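## Task

Scene 1: leave the pill organiser resting flat on its base on the table, with the Wednesday lid swung open to vertical or past it and every other lid latched closed. Anything true only because the robot is holding it does not count. Finish by releasing and pulling the grippers away.

## Robot and tools

Robot: two arms, left_arm and right_arm, each with a two-finger gripper. Left sits on the +y side. The names do not match the sides of any image. Bases in the scene frame: left_arm at (0, +0.289, -0.015) m, right_arm at (+0.006, -0.333, -0.011) m, both nearly level with a small yaw.

Scene frame: origin at table-top height, midway between the arms, about 5-10 cm behind the near table edge. +x points out over the table, +z points up. Each gripper's fingers point along its own +z and close along its own y. end_effector_position is the point between the pads, about 1 cm short of the fingertips. Reported positions can be a little off, more so at long reach.

execute_actions(actions): a list of actions. Each action is a table of up to 15 rows, and each row lasts one 1/30 s step. If a table has fewer than 15 rows, its last row repeats to fill the step count. Each row is a single list of 14 numbers in [-1, 1], covering both arms even if only one moves: left dx, dy, dz, rx, ry, rz, opening, then the same 7 for right. dx to rz are an offset, expressed in that gripper's own axes, from its measured pose at the start of the action. For the first action of a call, that start pose is the last pose a result reported. Every row counts from that start pose, not from the row before it. Scale: 1.0 = 0.6 m of translation or 180 degrees. rx, ry, rz form one rotation vector. Opening is absolute: +1 is fully open (0.093 m), -1 is closed. An empty list only returns state and images.

Per-step limits: each step, the command is clipped to within 70 mm and 16 degrees of the measured pose, so a large offset needs several actions. When position and orientation conflict, position wins. Joint friction can leave the gripper up to about 31 mm short, so very small commands may do nothing. To keep an arm still, send in the first call of a reply the offset that returns it to its wanted pose, then zeros in later calls. Always send the opening you want it to have.

move(target, speed, blocking): target is one 14-number row in the same layout and axes. It is an offset from the pose in the latest result that shows one. Each gripper follows a straight path, and both arms finish together within 0.5-10 s. speed is in m/s, 0.002-0.5, default 0.25; rotation rate is twice that in rad/s. The opening is sent when the move starts. Paths do not avoid obstacles or the other arm, and grippers can lag or overshoot. Faster motion and targets set deeper past a contact both hit harder. With blocking=false the result comes back after 0.5 s; call wait(0) to check, or stop to brake. No other motion is accepted until the move has ended. The result includes a move: line giving the ending (done, off_target, moving, held, fault), the limits that acted (paced = the pose was clipped; held = a check blocked some steps, after which the arm may speed up), and each gripper's distance from its target.

wait(seconds 0-10): lets time pass with the last commands held. stop(): brakes a running move; fast arms need room to stop. zoom_image(camera, region [x0,y0,x1,y1], at most 504x504 px): a closer view of that camera's latest image. read_manual: licence text only. finished_scene(scene): ends scene 1 or 2 and cannot be undone. The task must already be done and remain done. Its result gives the next scene's task.

Results: one state line per arm with end_effector_position (m) and end_effector_quat_wxyz. Hand target lines show the pose each controller is currently driving toward. grip_measured is the finger motor's position on the opening scale. The pads meet at about -0.94, and each mm of object width adds about 0.0208, with a per-gripper bias of up to ±0.02. It barely changes on contact. Sending a number below the object's width reading squeezes harder, up to about 50-62 N per pad. Keep sending the same number to hold. Joint positions end with the opening in metres. A pose unreachable line means a clearance check altered or blocked commands to that arm. FAULT or OVER-TEMPERATURE FAULT lines mean the arm stopped. MOTOR HOT appears at 75 °C; at 90 °C the arm halts for 10 s; at 100 °C it goes limp and falls. Holding loads heats the motors, and some heat carries into the next scene.

Cameras: cam_head_left, cam_head_right, cam_high, cam_low, cam_left_wrist, cam_right_wrist, each 896x504, with calibration supplied. Results list any camera whose numbers change.

Joint ranges (rad): waist -2.618 to 3.054, shoulder 0 to 3.142, elbow 0 to 3.142, wrist pitch ±1.571, wrist yaw ±1.571, wrist roll ±2.094.

Avoid: knocking anything off the table, which fails the task. Do not let the arms collide or push each other hard; that can end the scene. Keep clear of the bar and plate behind the bases, which can stand up to 3 cm above the table and give no warning. Avoid drops, slips, slams and hard pushes. Objects may occasionally get nudged by outside disturbances. Simulation time keeps running while you think, and the robot holds the last command during that time.

Each tool is called after "Call:" by a JSON object that holds its "method" and its "body", one argument or row to a line.

## Session

I'll start by looking at the scene.

Call:
{"method": "execute_actions", "body": {
  "actions": []
}}

Scene clock: 0.00 s.
left_arm: end_effector_position=(+0.4474, +0.2546, +0.1694) grip_measured=+1.000 end_effector_quat_wxyz=(+0.362, +0.255, +0.756, +0.482) | right_arm: end_effector_position=(+0.3867, -0.2019, +0.1400) grip_measured=+0.999 end_effector_quat_wxyz=(+0.252, +0.459, +0.831, +0.188)
Joint positions: left_arm=[-0.271  1.704  0.988  0.195 -0.891  0.831  0.093] | right_arm=[ 0.515  1.543  1.173 -0.584  0.221  1.364  0.093]
Joint velocities: left_arm=[ 0.002  0.002  0.007 -0.081 -0.037 -0.066  0.   ] | right_arm=[ 0.002 -0.012  0.017 -0.007  0.037  0.022 -0.001]
Motor temperatures (°C, as the motors report them): left_arm=[22 23 22 23 24 24] | right_arm=[24 23 22 24 23 22]
Hand target (left_arm): +0.447, +0.255, +0.169; +0.362, +0.255, +0.756, +0.482
Hand target (right_arm): +0.387, -0.202, +0.140; +0.252, +0.459, +0.831, +0.188

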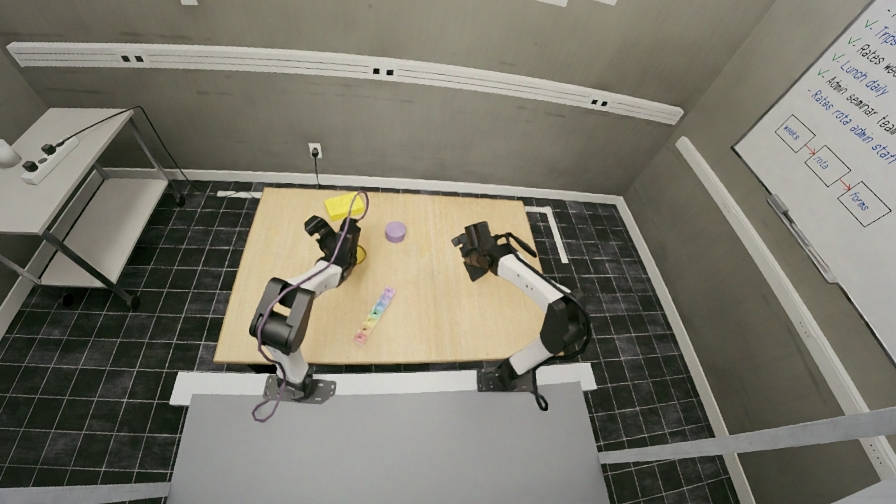

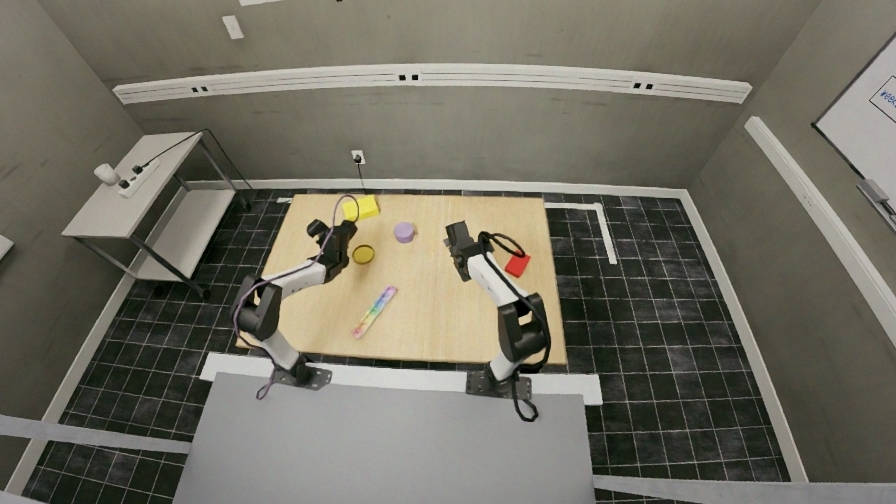

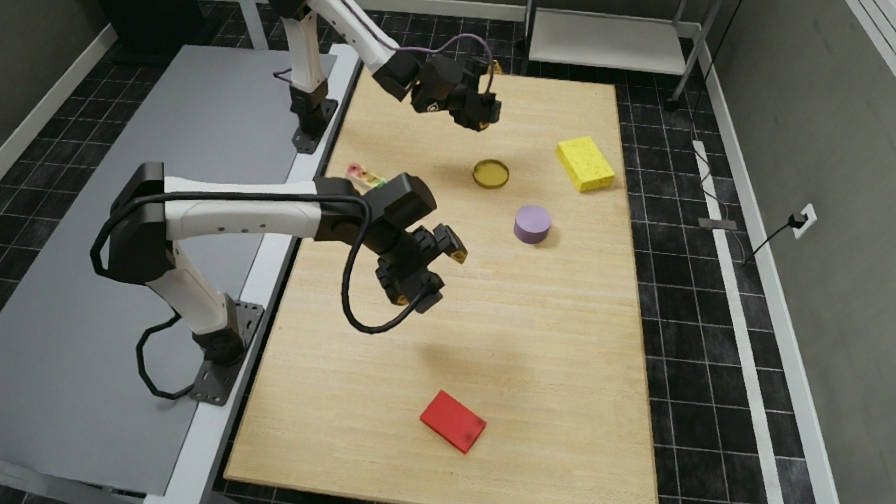

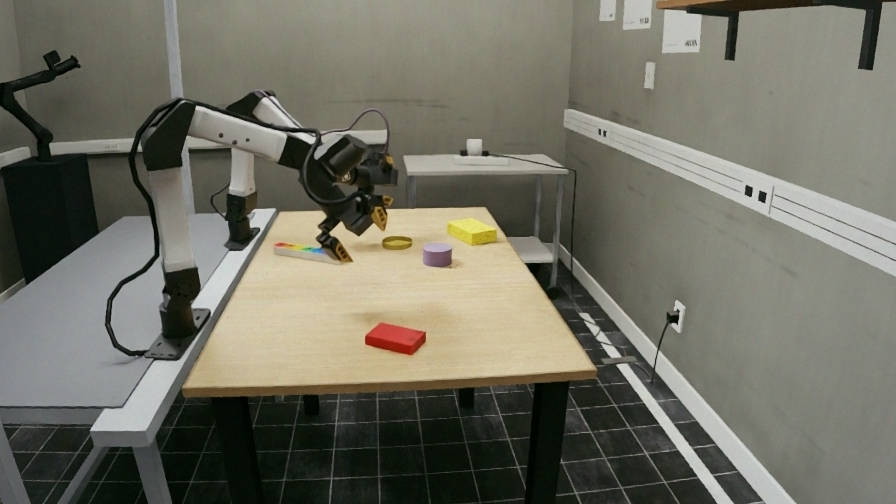

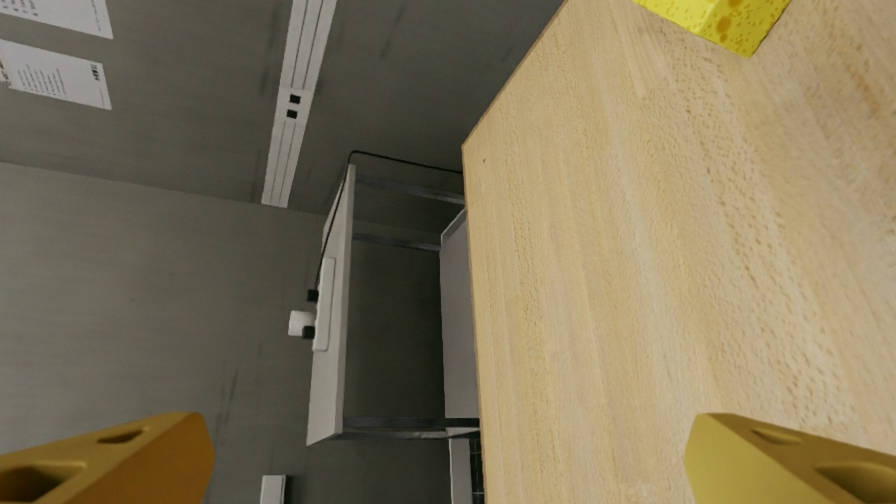

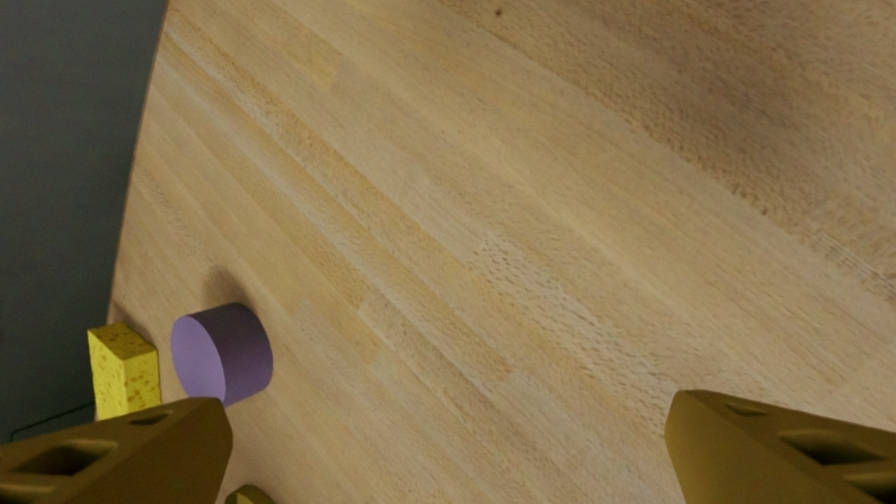

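Call:
{"method": "zoom_image", "body": {
  "camera": "cam_head_left",
  "region": [335, 275, 415, 355]
}}

Call:
{"method": "zoom_image", "body": {
  "camera": "cam_head_right",
  "region": [335, 275, 415, 355]
}}

Call:
{"method": "zoom_image", "body": {
  "camera": "cam_low",
  "region": [260, 225, 360, 275]
}}

Call:
{"method": "zoom_image", "body": {
  "camera": "cam_high",
  "region": [330, 150, 410, 200]
}}

Region (335, 275, 415, 355) of cam_head_left's 896x504 image, scaled by 6.300, with more detail than that image has.

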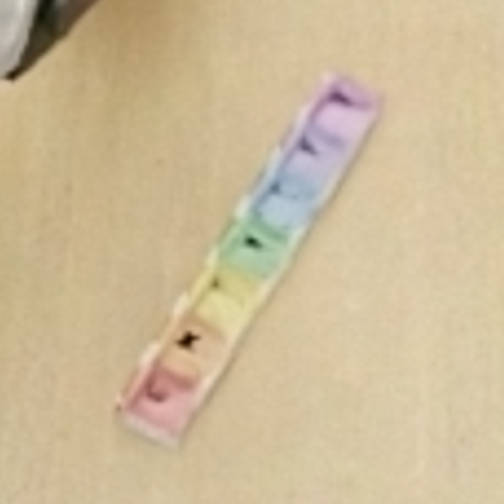

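Region (335, 275, 415, 355) of cam_head_right's 896x504 image, scaled by 6.300, with more detail than that image has.

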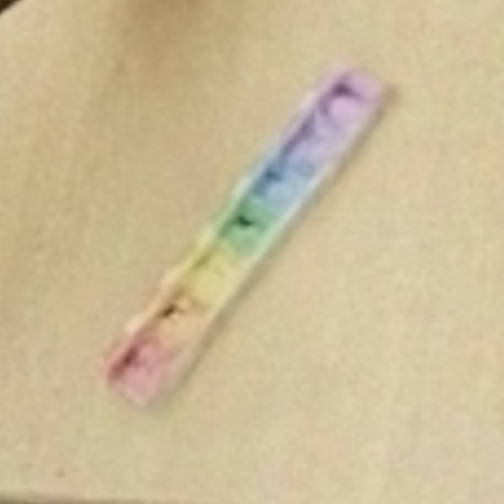

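Region (260, 225, 360, 275) of cam_low's 896x504 image, scaled by 5.040, with more detail than that image has.

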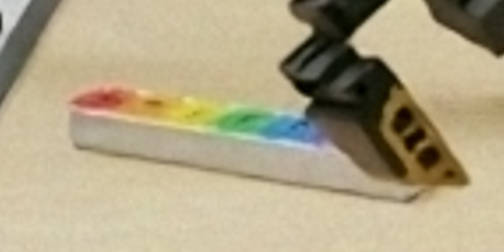

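Region (330, 150, 410, 200) of cam_high's 896x504 image, scaled by 6.300, with more detail than that image has; it fills the top 315 rows of this view, and the rest is white.

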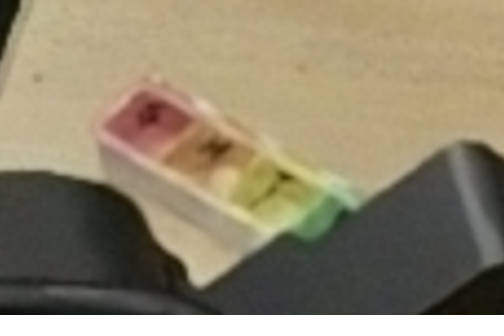

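Call:
{"method": "move", "body": {
  "target": [-0.0539, -0.2633, -0.3977, 0.3808, 0.1578, -0.0403, 0.3, 0.4671, -0.1495, -0.0992, -0.2827, 0.0218, -0.5405, -1],
  "speed": 0.35
}}

Scene clock: 74.13 s.
left_arm: end_effector_position=(+0.2722, +0.0381, +0.1041) grip_measured=+0.302 end_effector_quat_wxyz=(+0.011, +0.249, +0.968, -0.009) | right_arm: end_effector_position=(+0.1687, -0.0089, +0.0828) grip_measured=-0.993 end_effector_quat_wxyz=(+0.439, -0.423, +0.750, +0.256)
Joint positions: left_arm=[-0.624  1.936  1.688 -1.305  0.046 -0.207  0.06 ] | right_arm=[1.25  1.38  0.414 0.424 0.136 0.052 0.   ]
Joint velocities: left_arm=[ 0.002 -0.007  0.002  0.066  0.081 -0.066 -0.   ] | right_arm=[-0.007  0.007 -0.017 -0.081 -0.037 -0.095  0.   ]
Motor temperatures (°C, as the motors report them): left_arm=[22 34 30 31 24 24] | right_arm=[24 30 30 29 23 22]
Hand target (left_arm): +0.272, +0.035, +0.101; +0.001, +0.247, +0.969, -0.008
Hand target (right_arm): +0.163, -0.008, +0.076; +0.433, -0.435, +0.746, +0.259
Off the commanded pose (left_arm): 0.004 m, 2 deg.
Off the commanded pose (right_arm): 0.014 m, 2 deg.
move: off_target (right_arm)
camera_calibration (this result's frames):
cam_left_wrist: T_world_to_cam=[[-0.478545, -0.877857, 0.0190391, 0.157146], [-0.795518, 0.442634, 0.413795, 0.195125], [-0.37168, 0.182873, -0.910171, 0.267656], [0, 0, 0, 1]] pos_world=[0.329909, 0.00263596, 0.159879]
cam_right_wrist: T_world_to_cam=[[0.865113, -0.501273, -0.0174708, -0.146432], [-0.417399, -0.700171, -0.579257, 0.154154], [0.278133, 0.508415, -0.814958, 0.101243], [0, 0, 0, 1]] pos_world=[0.162865, -0.0169416, 0.169246]

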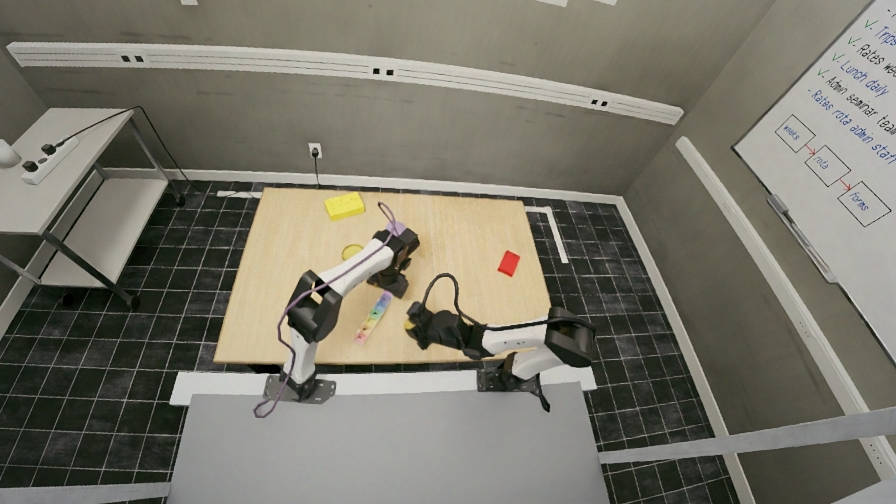

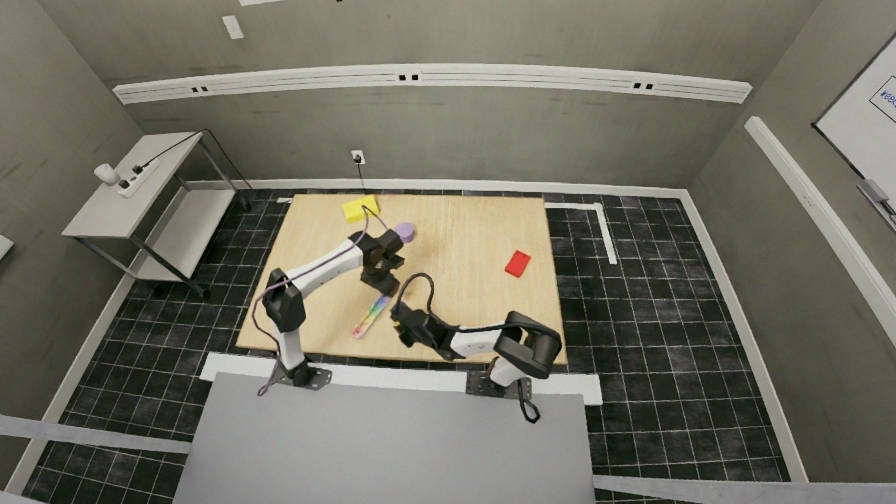

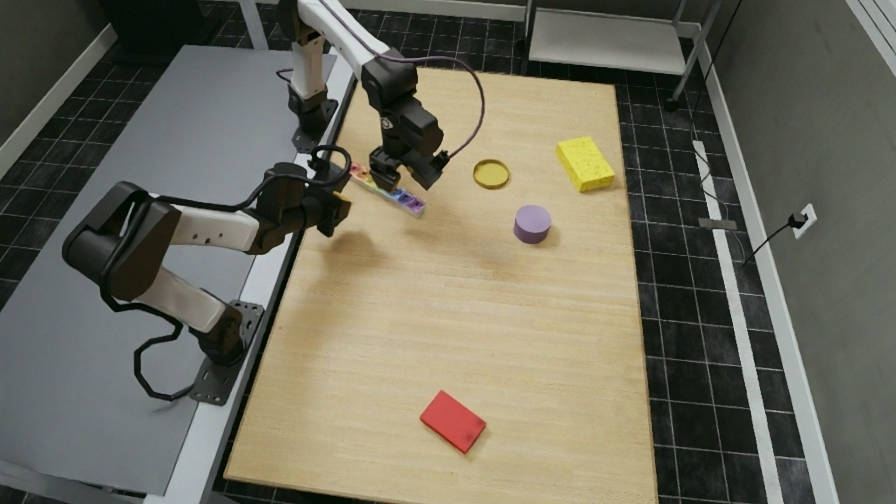

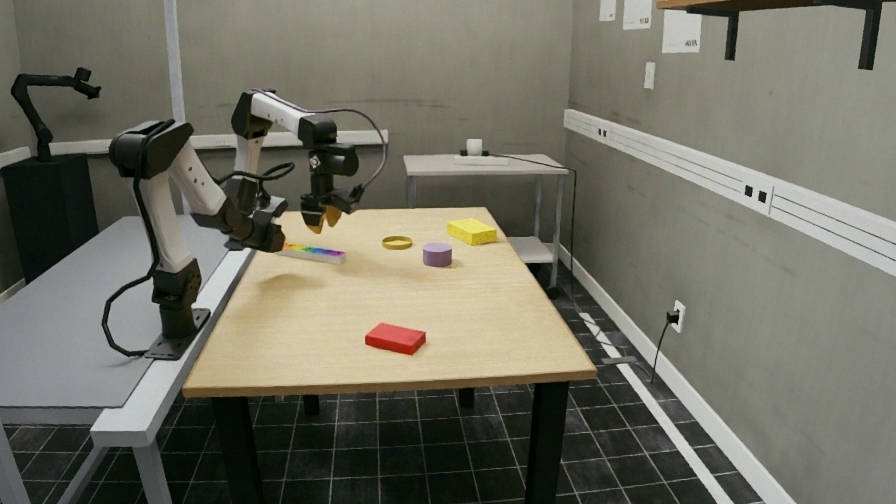

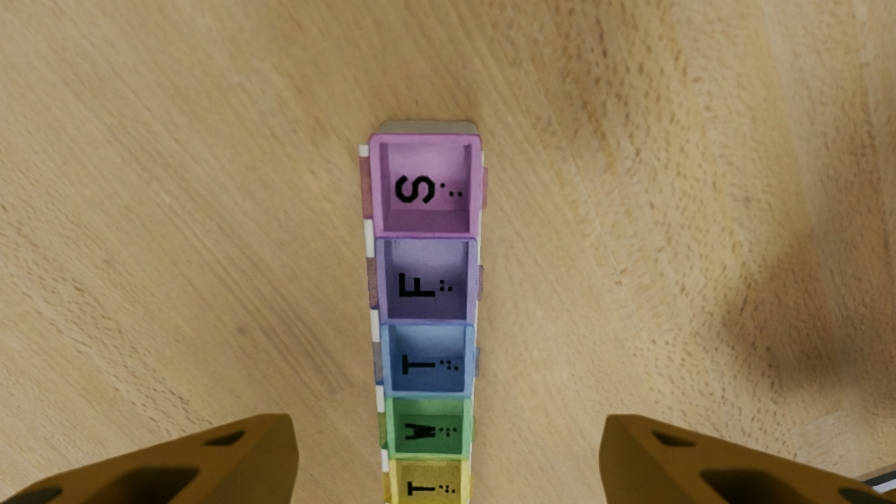

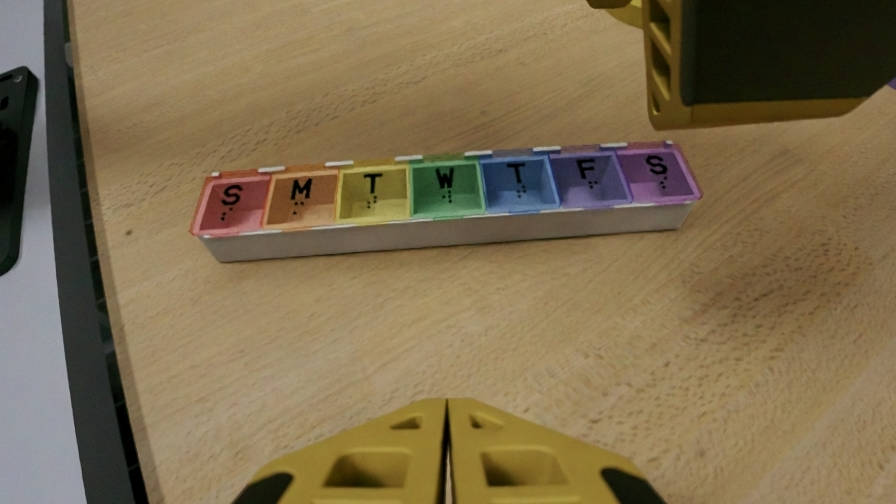

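Call:
{"method": "zoom_image", "body": {
  "camera": "cam_right_wrist",
  "region": [360, 130, 540, 270]
}}

Call:
{"method": "zoom_image", "body": {
  "camera": "cam_left_wrist",
  "region": [340, 100, 520, 330]
}}

Region (360, 130, 540, 270) of cam_right_wrist's 896x504 image, scaled by 2.800, with more detail than that image has.

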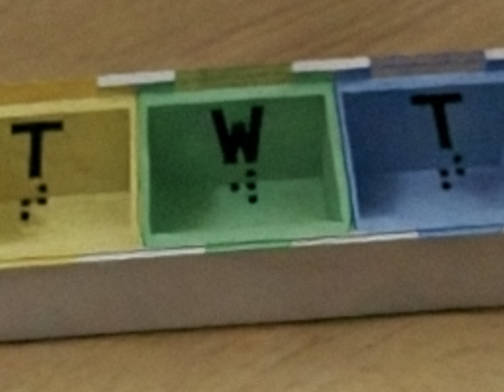

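Region (340, 100, 520, 330) of cam_left_wrist's 896x504 image, scaled by 2.191, with more detail than that image has; it fills the left 394 columns of this view, and the rest is white.

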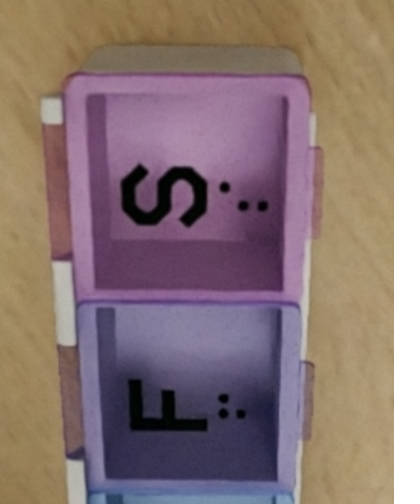

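Call:
{"method": "zoom_image", "body": {
  "camera": "cam_high",
  "region": [320, 140, 460, 240]
}}

Call:
{"method": "zoom_image", "body": {
  "camera": "cam_low",
  "region": [240, 180, 380, 280]
}}

Region (320, 140, 460, 240) of cam_high's 896x504 image, scaled by 3.600, with more detail than that image has; it fills the top 360 rows of this view, and the rest is white.

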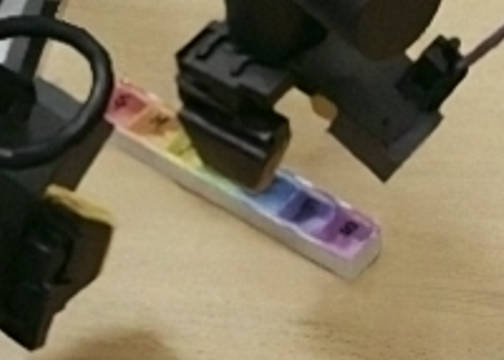

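Region (240, 180, 380, 280) of cam_low's 896x504 image, scaled by 3.600, with more detail than that image has; it fills the top 360 rows of this view, and the rest is white.

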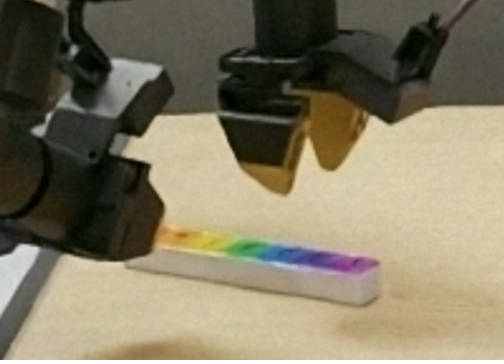

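Call:
{"method": "move", "body": {
  "target": [-0.0367, 0.0117, 0.115, 0, 0, 0, 0.3, -0.0835, 0.001, 0.1102, -0.0262, 0.0012, -0.5137, -1],
  "speed": 0.4
}}

Scene clock: 152.77 s.
left_arm: end_effector_position=(+0.2959, +0.0240, +0.0506) grip_measured=+0.302 end_effector_quat_wxyz=(+0.025, +0.254, +0.967, -0.016) | right_arm: end_effector_position=(+0.2090, +0.0576, +0.0938) grip_measured=-0.993 end_effector_quat_wxyz=(-0.474, +0.847, -0.207, +0.118)
Joint positions: left_arm=[-0.616  2.032  1.609 -1.098  0.048 -0.191  0.06 ] | right_arm=[ 1.19   1.651  0.755  0.312  0.045 -1.589  0.   ]
Joint velocities: left_arm=[ 0.007  0.007 -0.002 -0.051 -0.022 -0.051 -0.001] | right_arm=[ 0.002 -0.007 -0.012  0.007 -0.037 -0.022  0.   ]
Motor temperatures (°C, as the motors report them): left_arm=[22 37 34 26 24 24] | right_arm=[24 26 30 36 23 22]
Hand target (left_arm): +0.297, +0.032, +0.036; +0.011, +0.249, +0.968, -0.009
Hand target (right_arm): +0.211, +0.062, +0.093; -0.472, +0.850, -0.204, +0.114
Off the commanded pose (left_arm): 0.017 m, 2 deg.
Off the commanded pose (right_arm): 0.005 m, 1 deg.
move: off_target (left_arm)
camera_calibration (this result's frames):
cam_left_wrist: T_world_to_cam=[[-0.487933, -0.872475, 0.0266043, 0.159404], [-0.800255, 0.4593, 0.385533, 0.244794], [-0.348588, 0.166824, -0.92231, 0.224501], [0, 0, 0, 1]] pos_world=[0.351934, -0.0108094, 0.108442]
cam_right_wrist: T_world_to_cam=[[0.243235, 0.474035, 0.846243, -0.155011], [0.627799, -0.741993, 0.23519, -0.0685797], [0.739395, 0.474064, -0.478078, -0.0608265], [0, 0, 0, 1]] pos_world=[0.125733, 0.0514306, 0.118226]

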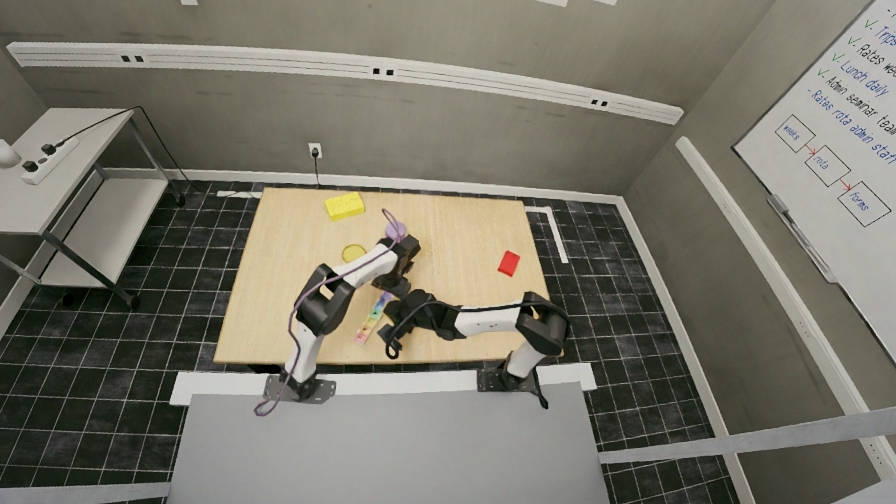

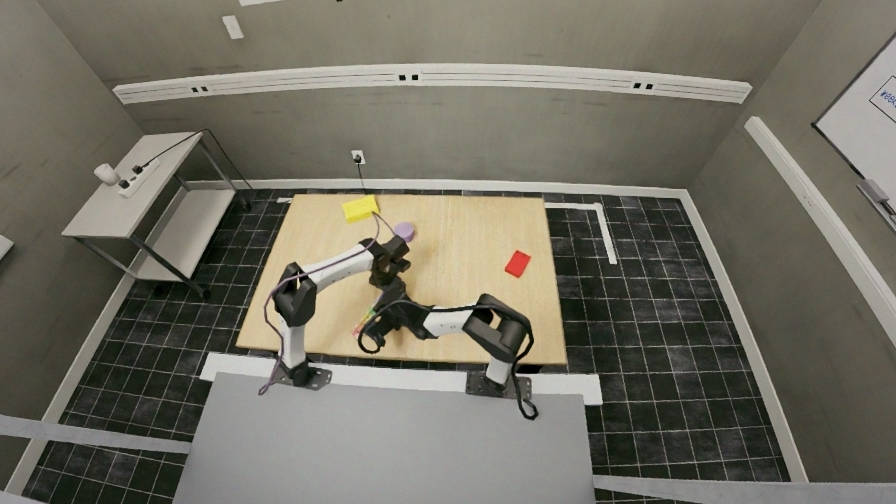

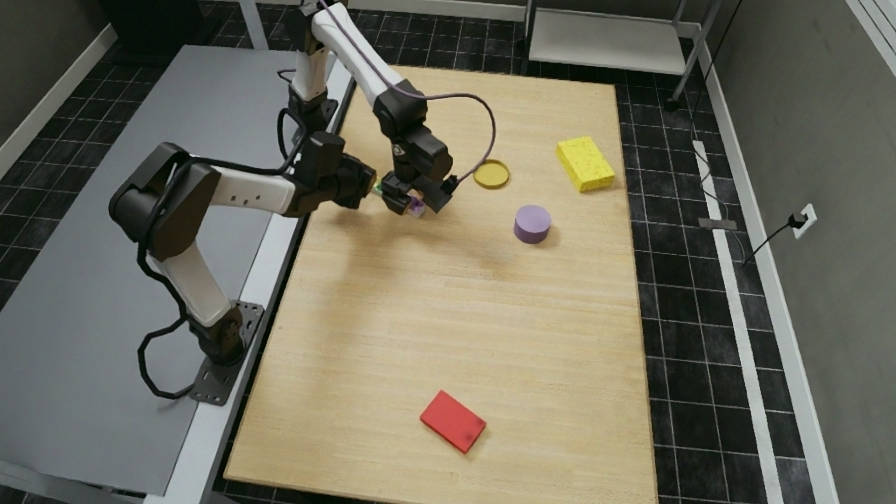

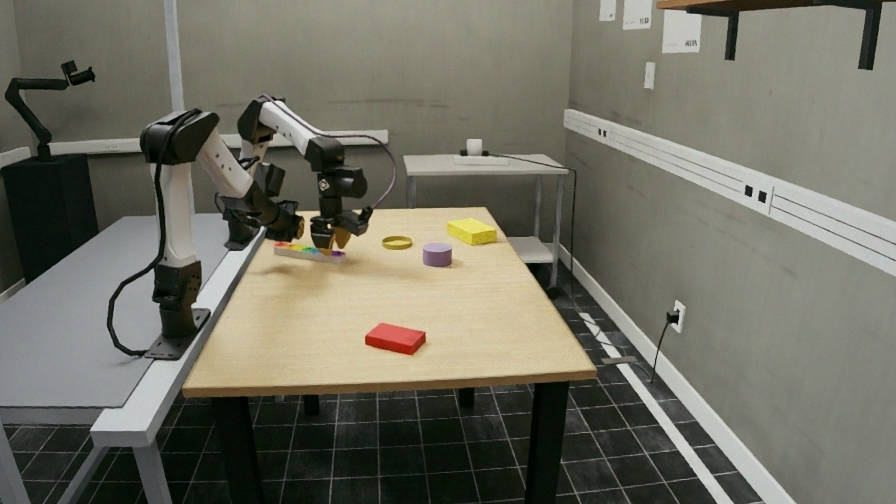

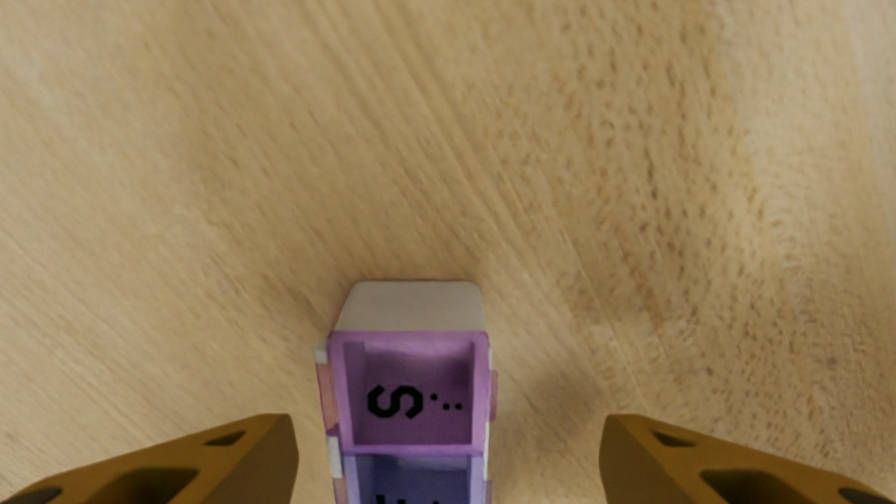

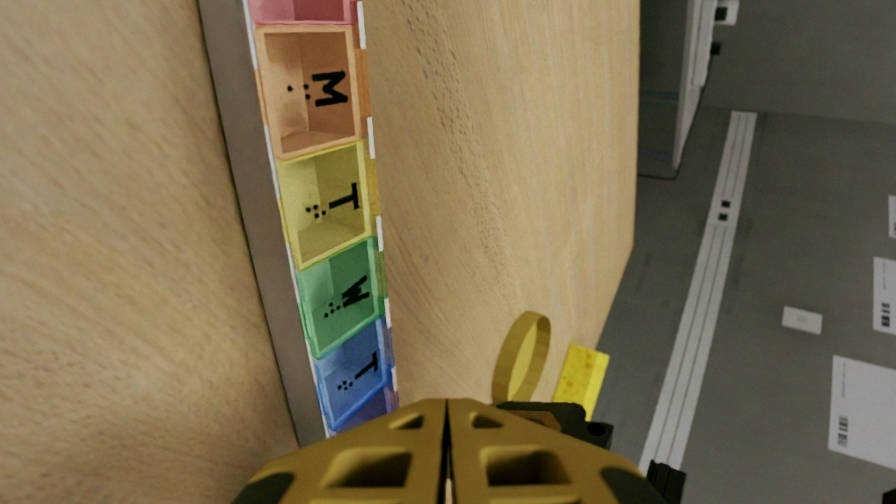

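Call:
{"method": "move", "body": {
  "target": [0.008, 0.03, 0.06, 0, 0, 0, 0.5, 0, 0.0133, 0.0467, 0, 0, 0, 0.72],
  "speed": 0.05
}}

Scene clock: 169.17 s.
left_arm: end_effector_position=(+0.3024, +0.0327, +0.0256) grip_measured=+0.498 end_effector_quat_wxyz=(+0.036, +0.258, +0.965, -0.020) | right_arm: end_effector_position=(+0.2106, +0.0635, +0.0611) grip_measured=+0.717 end_effector_quat_wxyz=(-0.456, +0.858, -0.208, +0.115)
Joint positions: left_arm=[-0.591  2.032  1.504 -0.972  0.048 -0.159  0.069] | right_arm=[ 1.19   1.76   0.755  0.379  0.045 -1.591  0.08 ]
Joint velocities: left_arm=[ 0.007 -0.002 -0.012 -0.081  0.081  0.007 -0.   ] | right_arm=[-0.017  0.007 -0.012 -0.081 -0.051  0.037 -0.001]
Motor temperatures (°C, as the motors report them): left_arm=[22 39 32 26 24 24] | right_arm=[24 28 32 36 23 22]
Hand target (left_arm): +0.303, +0.040, +0.014; +0.026, +0.254, +0.967, -0.016
Hand target (right_arm): +0.218, +0.074, +0.072; -0.474, +0.847, -0.207, +0.118
Off the commanded pose (left_arm): 0.014 m, 1 deg.
Off the commanded pose (right_arm): 0.018 m, 2 deg.
move: off_target (left_arm, right_arm)
camera_calibration (this result's frames):
cam_left_wrist: T_world_to_cam=[[-0.495129, -0.868349, 0.0285896, 0.172845], [-0.8037, 0.47027, 0.364572, 0.25684], [-0.33002, 0.157533, -0.930736, 0.197161], [0, 0, 0, 1]] pos_world=[0.35707, -0.00175356, 0.0849267]
cam_right_wrist: T_world_to_cam=[[0.255341, 0.506826, 0.823364, -0.133745], [0.633892, -0.730783, 0.253255, -0.0606109], [0.730056, 0.457257, -0.507872, -0.0755854], [0, 0, 0, 1]] pos_world=[0.127753, 0.0580538, 0.0870827]

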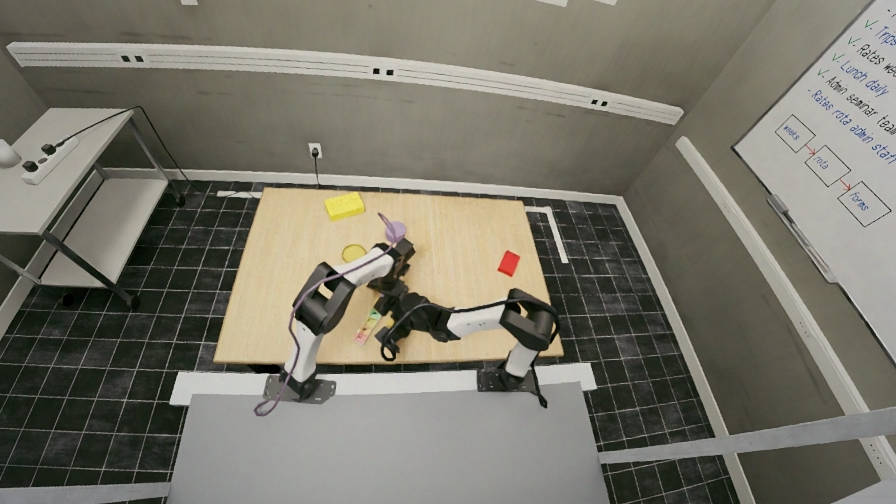

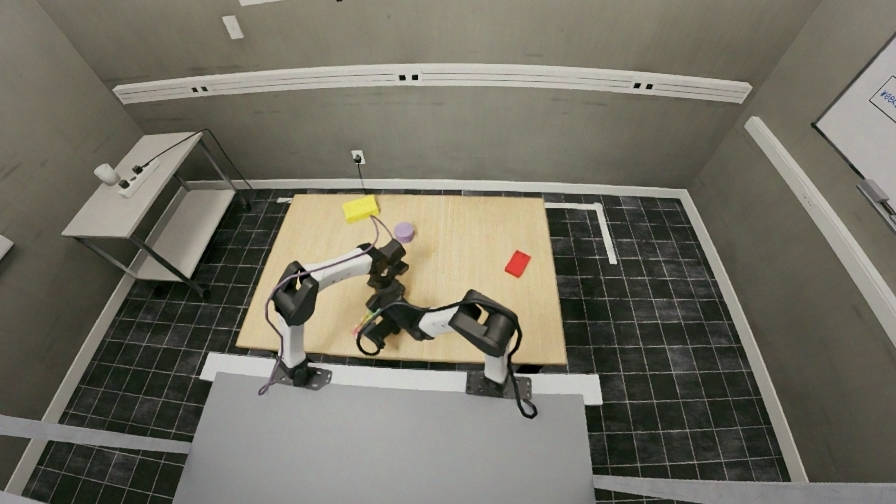

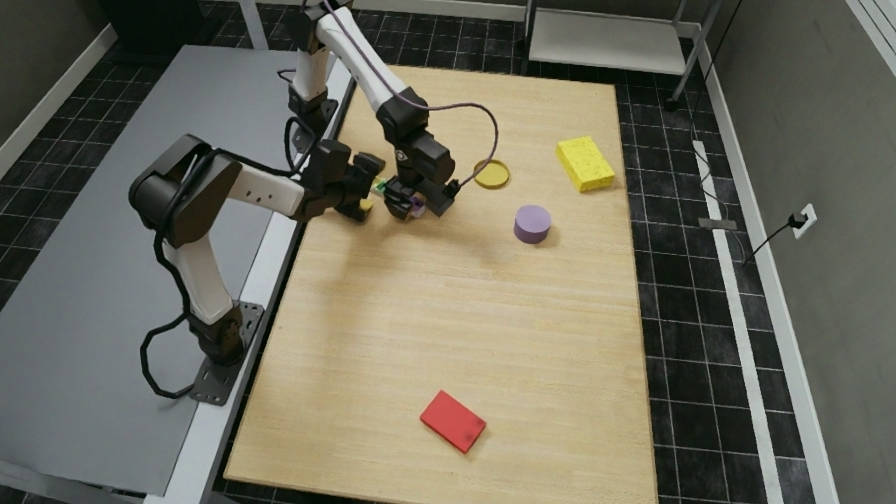

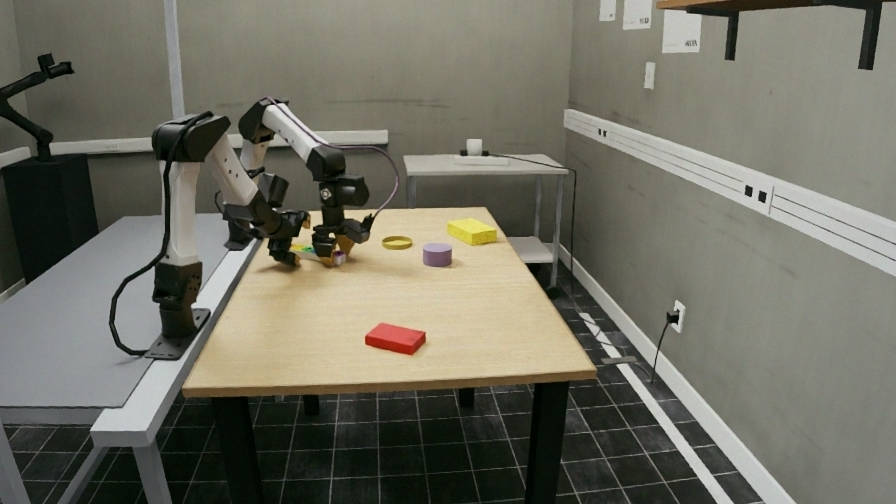

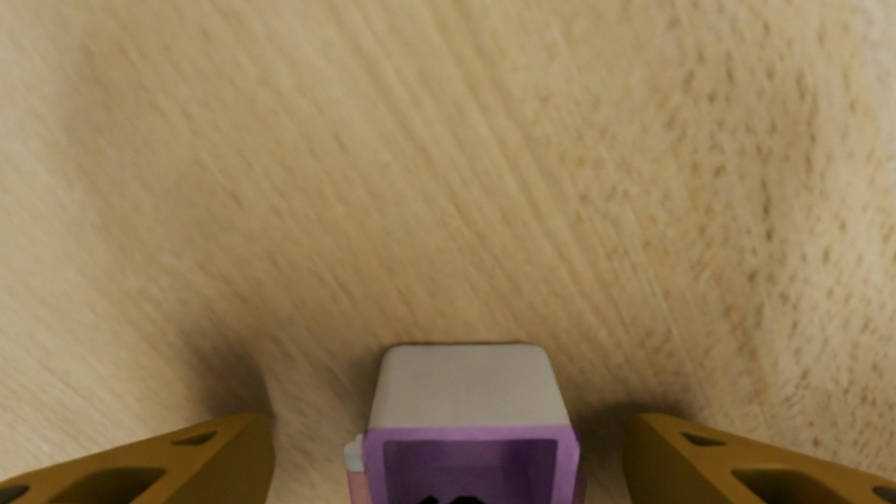

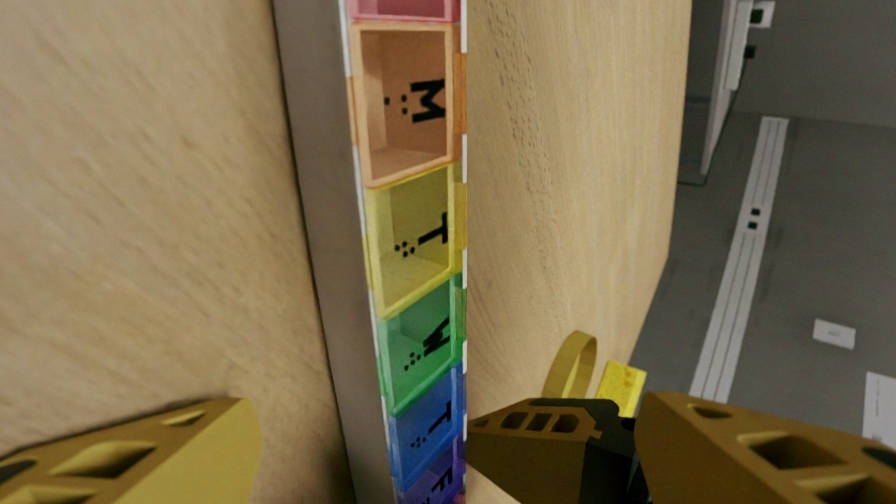

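Call:
{"method": "zoom_image", "body": {
  "camera": "cam_low",
  "region": [250, 195, 380, 280]
}}

Region (250, 195, 380, 280) of cam_low's 896x504 image, scaled by 3.877, with more detail than that image has; it fills the top 330 rows of this view, and the rest is white.

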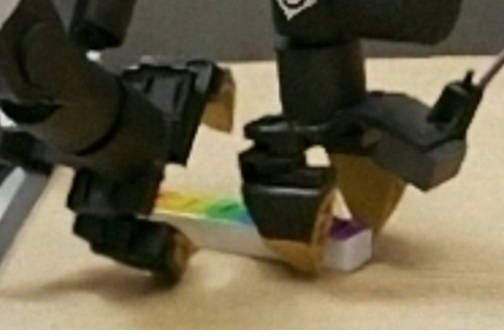

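Call:
{"method": "move", "body": {
  "target": [0, 0, 0, 0, 0, 0, -0.12, 0.0027, -0.053, 0.0342, 0.0128, 0, 0, 0.72],
  "speed": 0.04
}}

Scene clock: 193.80 s.
left_arm: end_effector_position=(+0.3026, +0.0325, +0.0257) grip_measured=-0.118 end_effector_quat_wxyz=(+0.036, +0.258, +0.965, -0.020) | right_arm: end_effector_position=(+0.2243, +0.0903, +0.0776) grip_measured=+0.717 end_effector_quat_wxyz=(-0.477, +0.846, -0.205, +0.120)
Joint positions: left_arm=[-0.591  2.032  1.504 -0.97   0.048 -0.158  0.04 ] | right_arm=[ 1.19   1.82   0.865  0.379  0.045 -1.593  0.08 ]
Joint velocities: left_arm=[ 0.007 -0.002  0.002  0.007  0.022  0.022  0.001] | right_arm=[ 0.007 -0.017 -0.012  0.037 -0.066  0.051 -0.001]
Motor temperatures (°C, as the motors report them): left_arm=[22 41 31 26 24 24] | right_arm=[24 30 35 37 23 22]
Hand target (left_arm): +0.302, +0.033, +0.026; +0.036, +0.258, +0.965, -0.020
Hand target (right_arm): +0.228, +0.093, +0.076; -0.474, +0.848, -0.205, +0.119
Off the commanded pose (left_arm): 0.000 m, 0 deg.
Off the commanded pose (right_arm): 0.005 m, 0 deg.
move: done
camera_calibration (this result's frames):
cam_left_wrist: T_world_to_cam=[[-0.495526, -0.868118, 0.0287396, 0.172908], [-0.803832, 0.470865, 0.363511, 0.257133], [-0.329103, 0.157027, -0.931146, 0.19703], [0, 0, 0, 1]] pos_world=[0.357216, -0.00190948, 0.0850234]
cam_right_wrist: T_world_to_cam=[[0.236946, 0.470391, 0.850052, -0.159046], [0.627732, -0.741925, 0.235582, -0.0501614], [0.741491, 0.477785, -0.471076, -0.0966643], [0, 0, 0, 1]] pos_world=[0.140849, 0.0837827, 0.101479]

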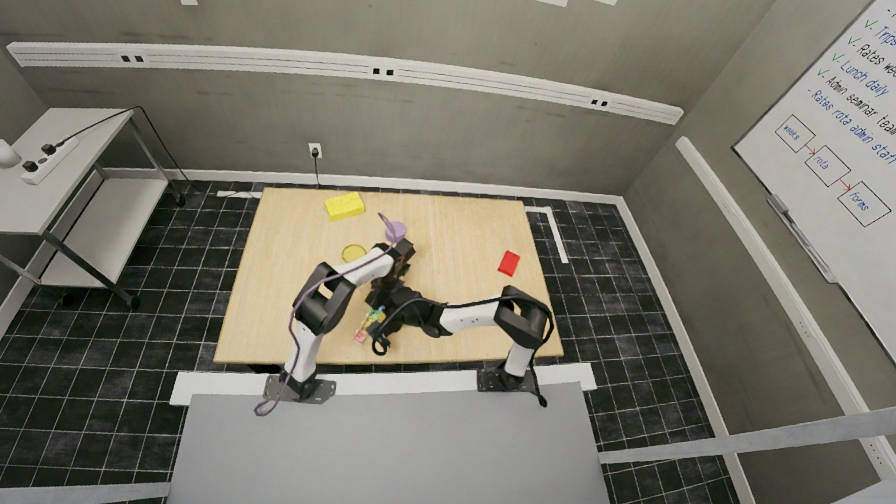

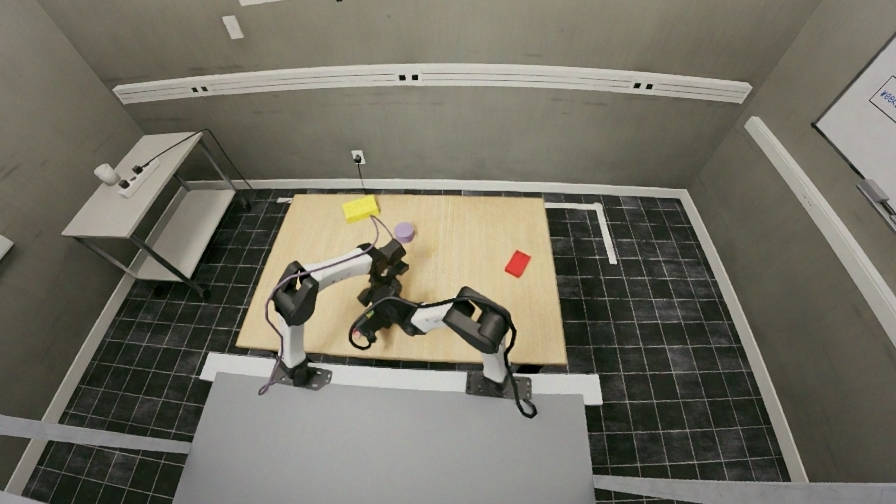

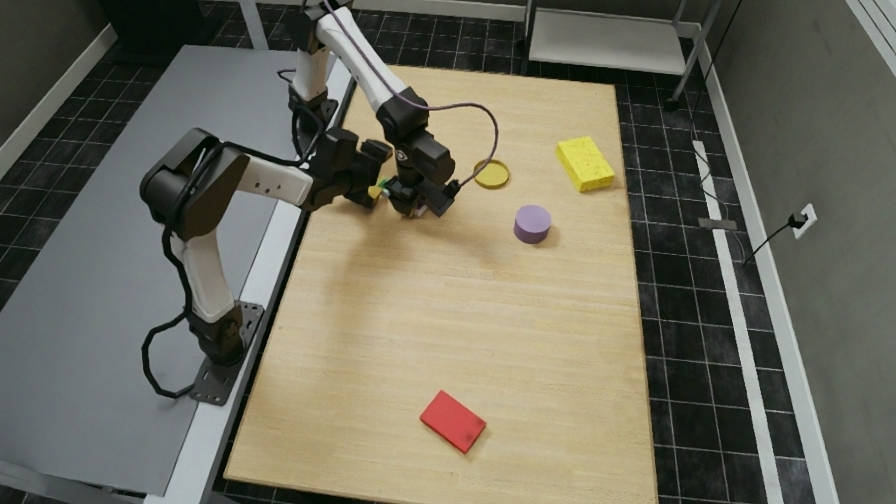

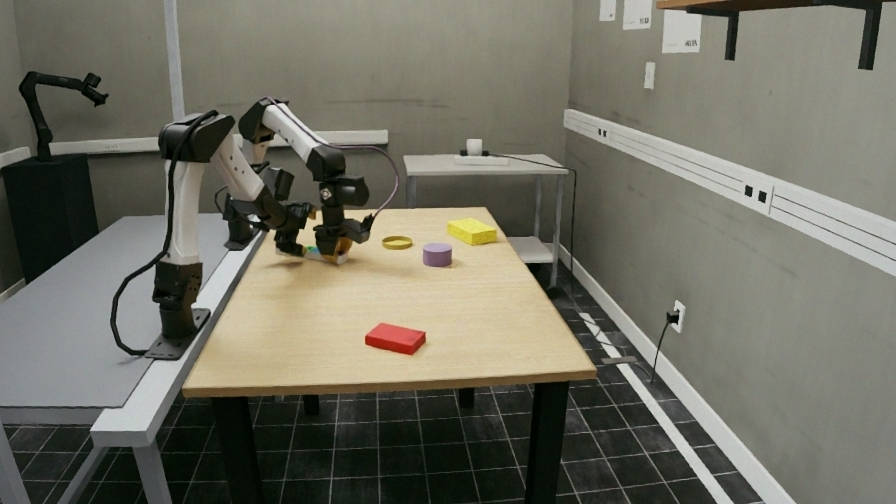

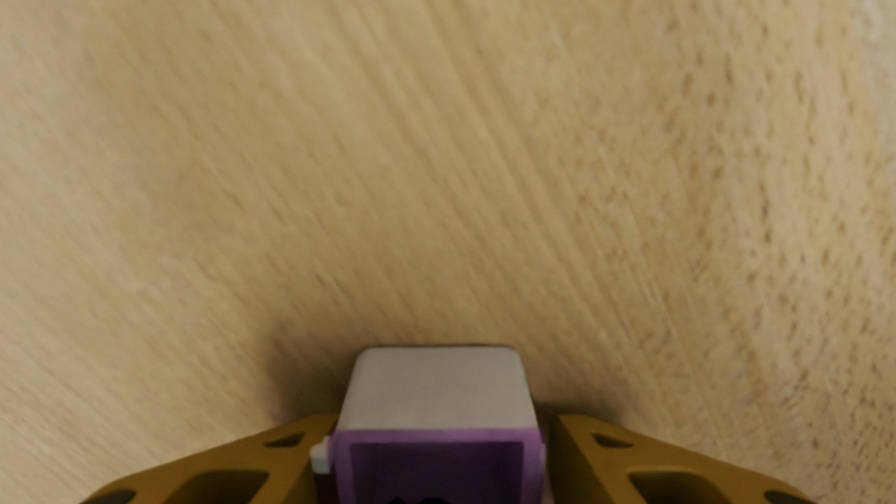

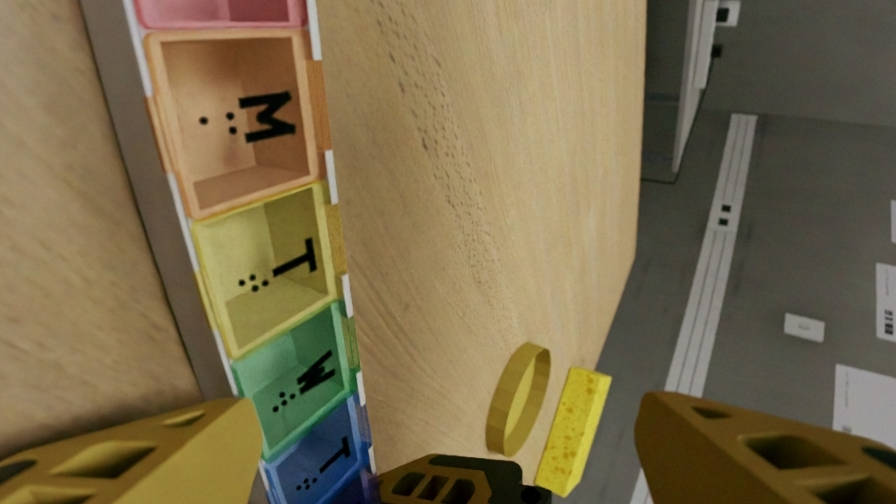

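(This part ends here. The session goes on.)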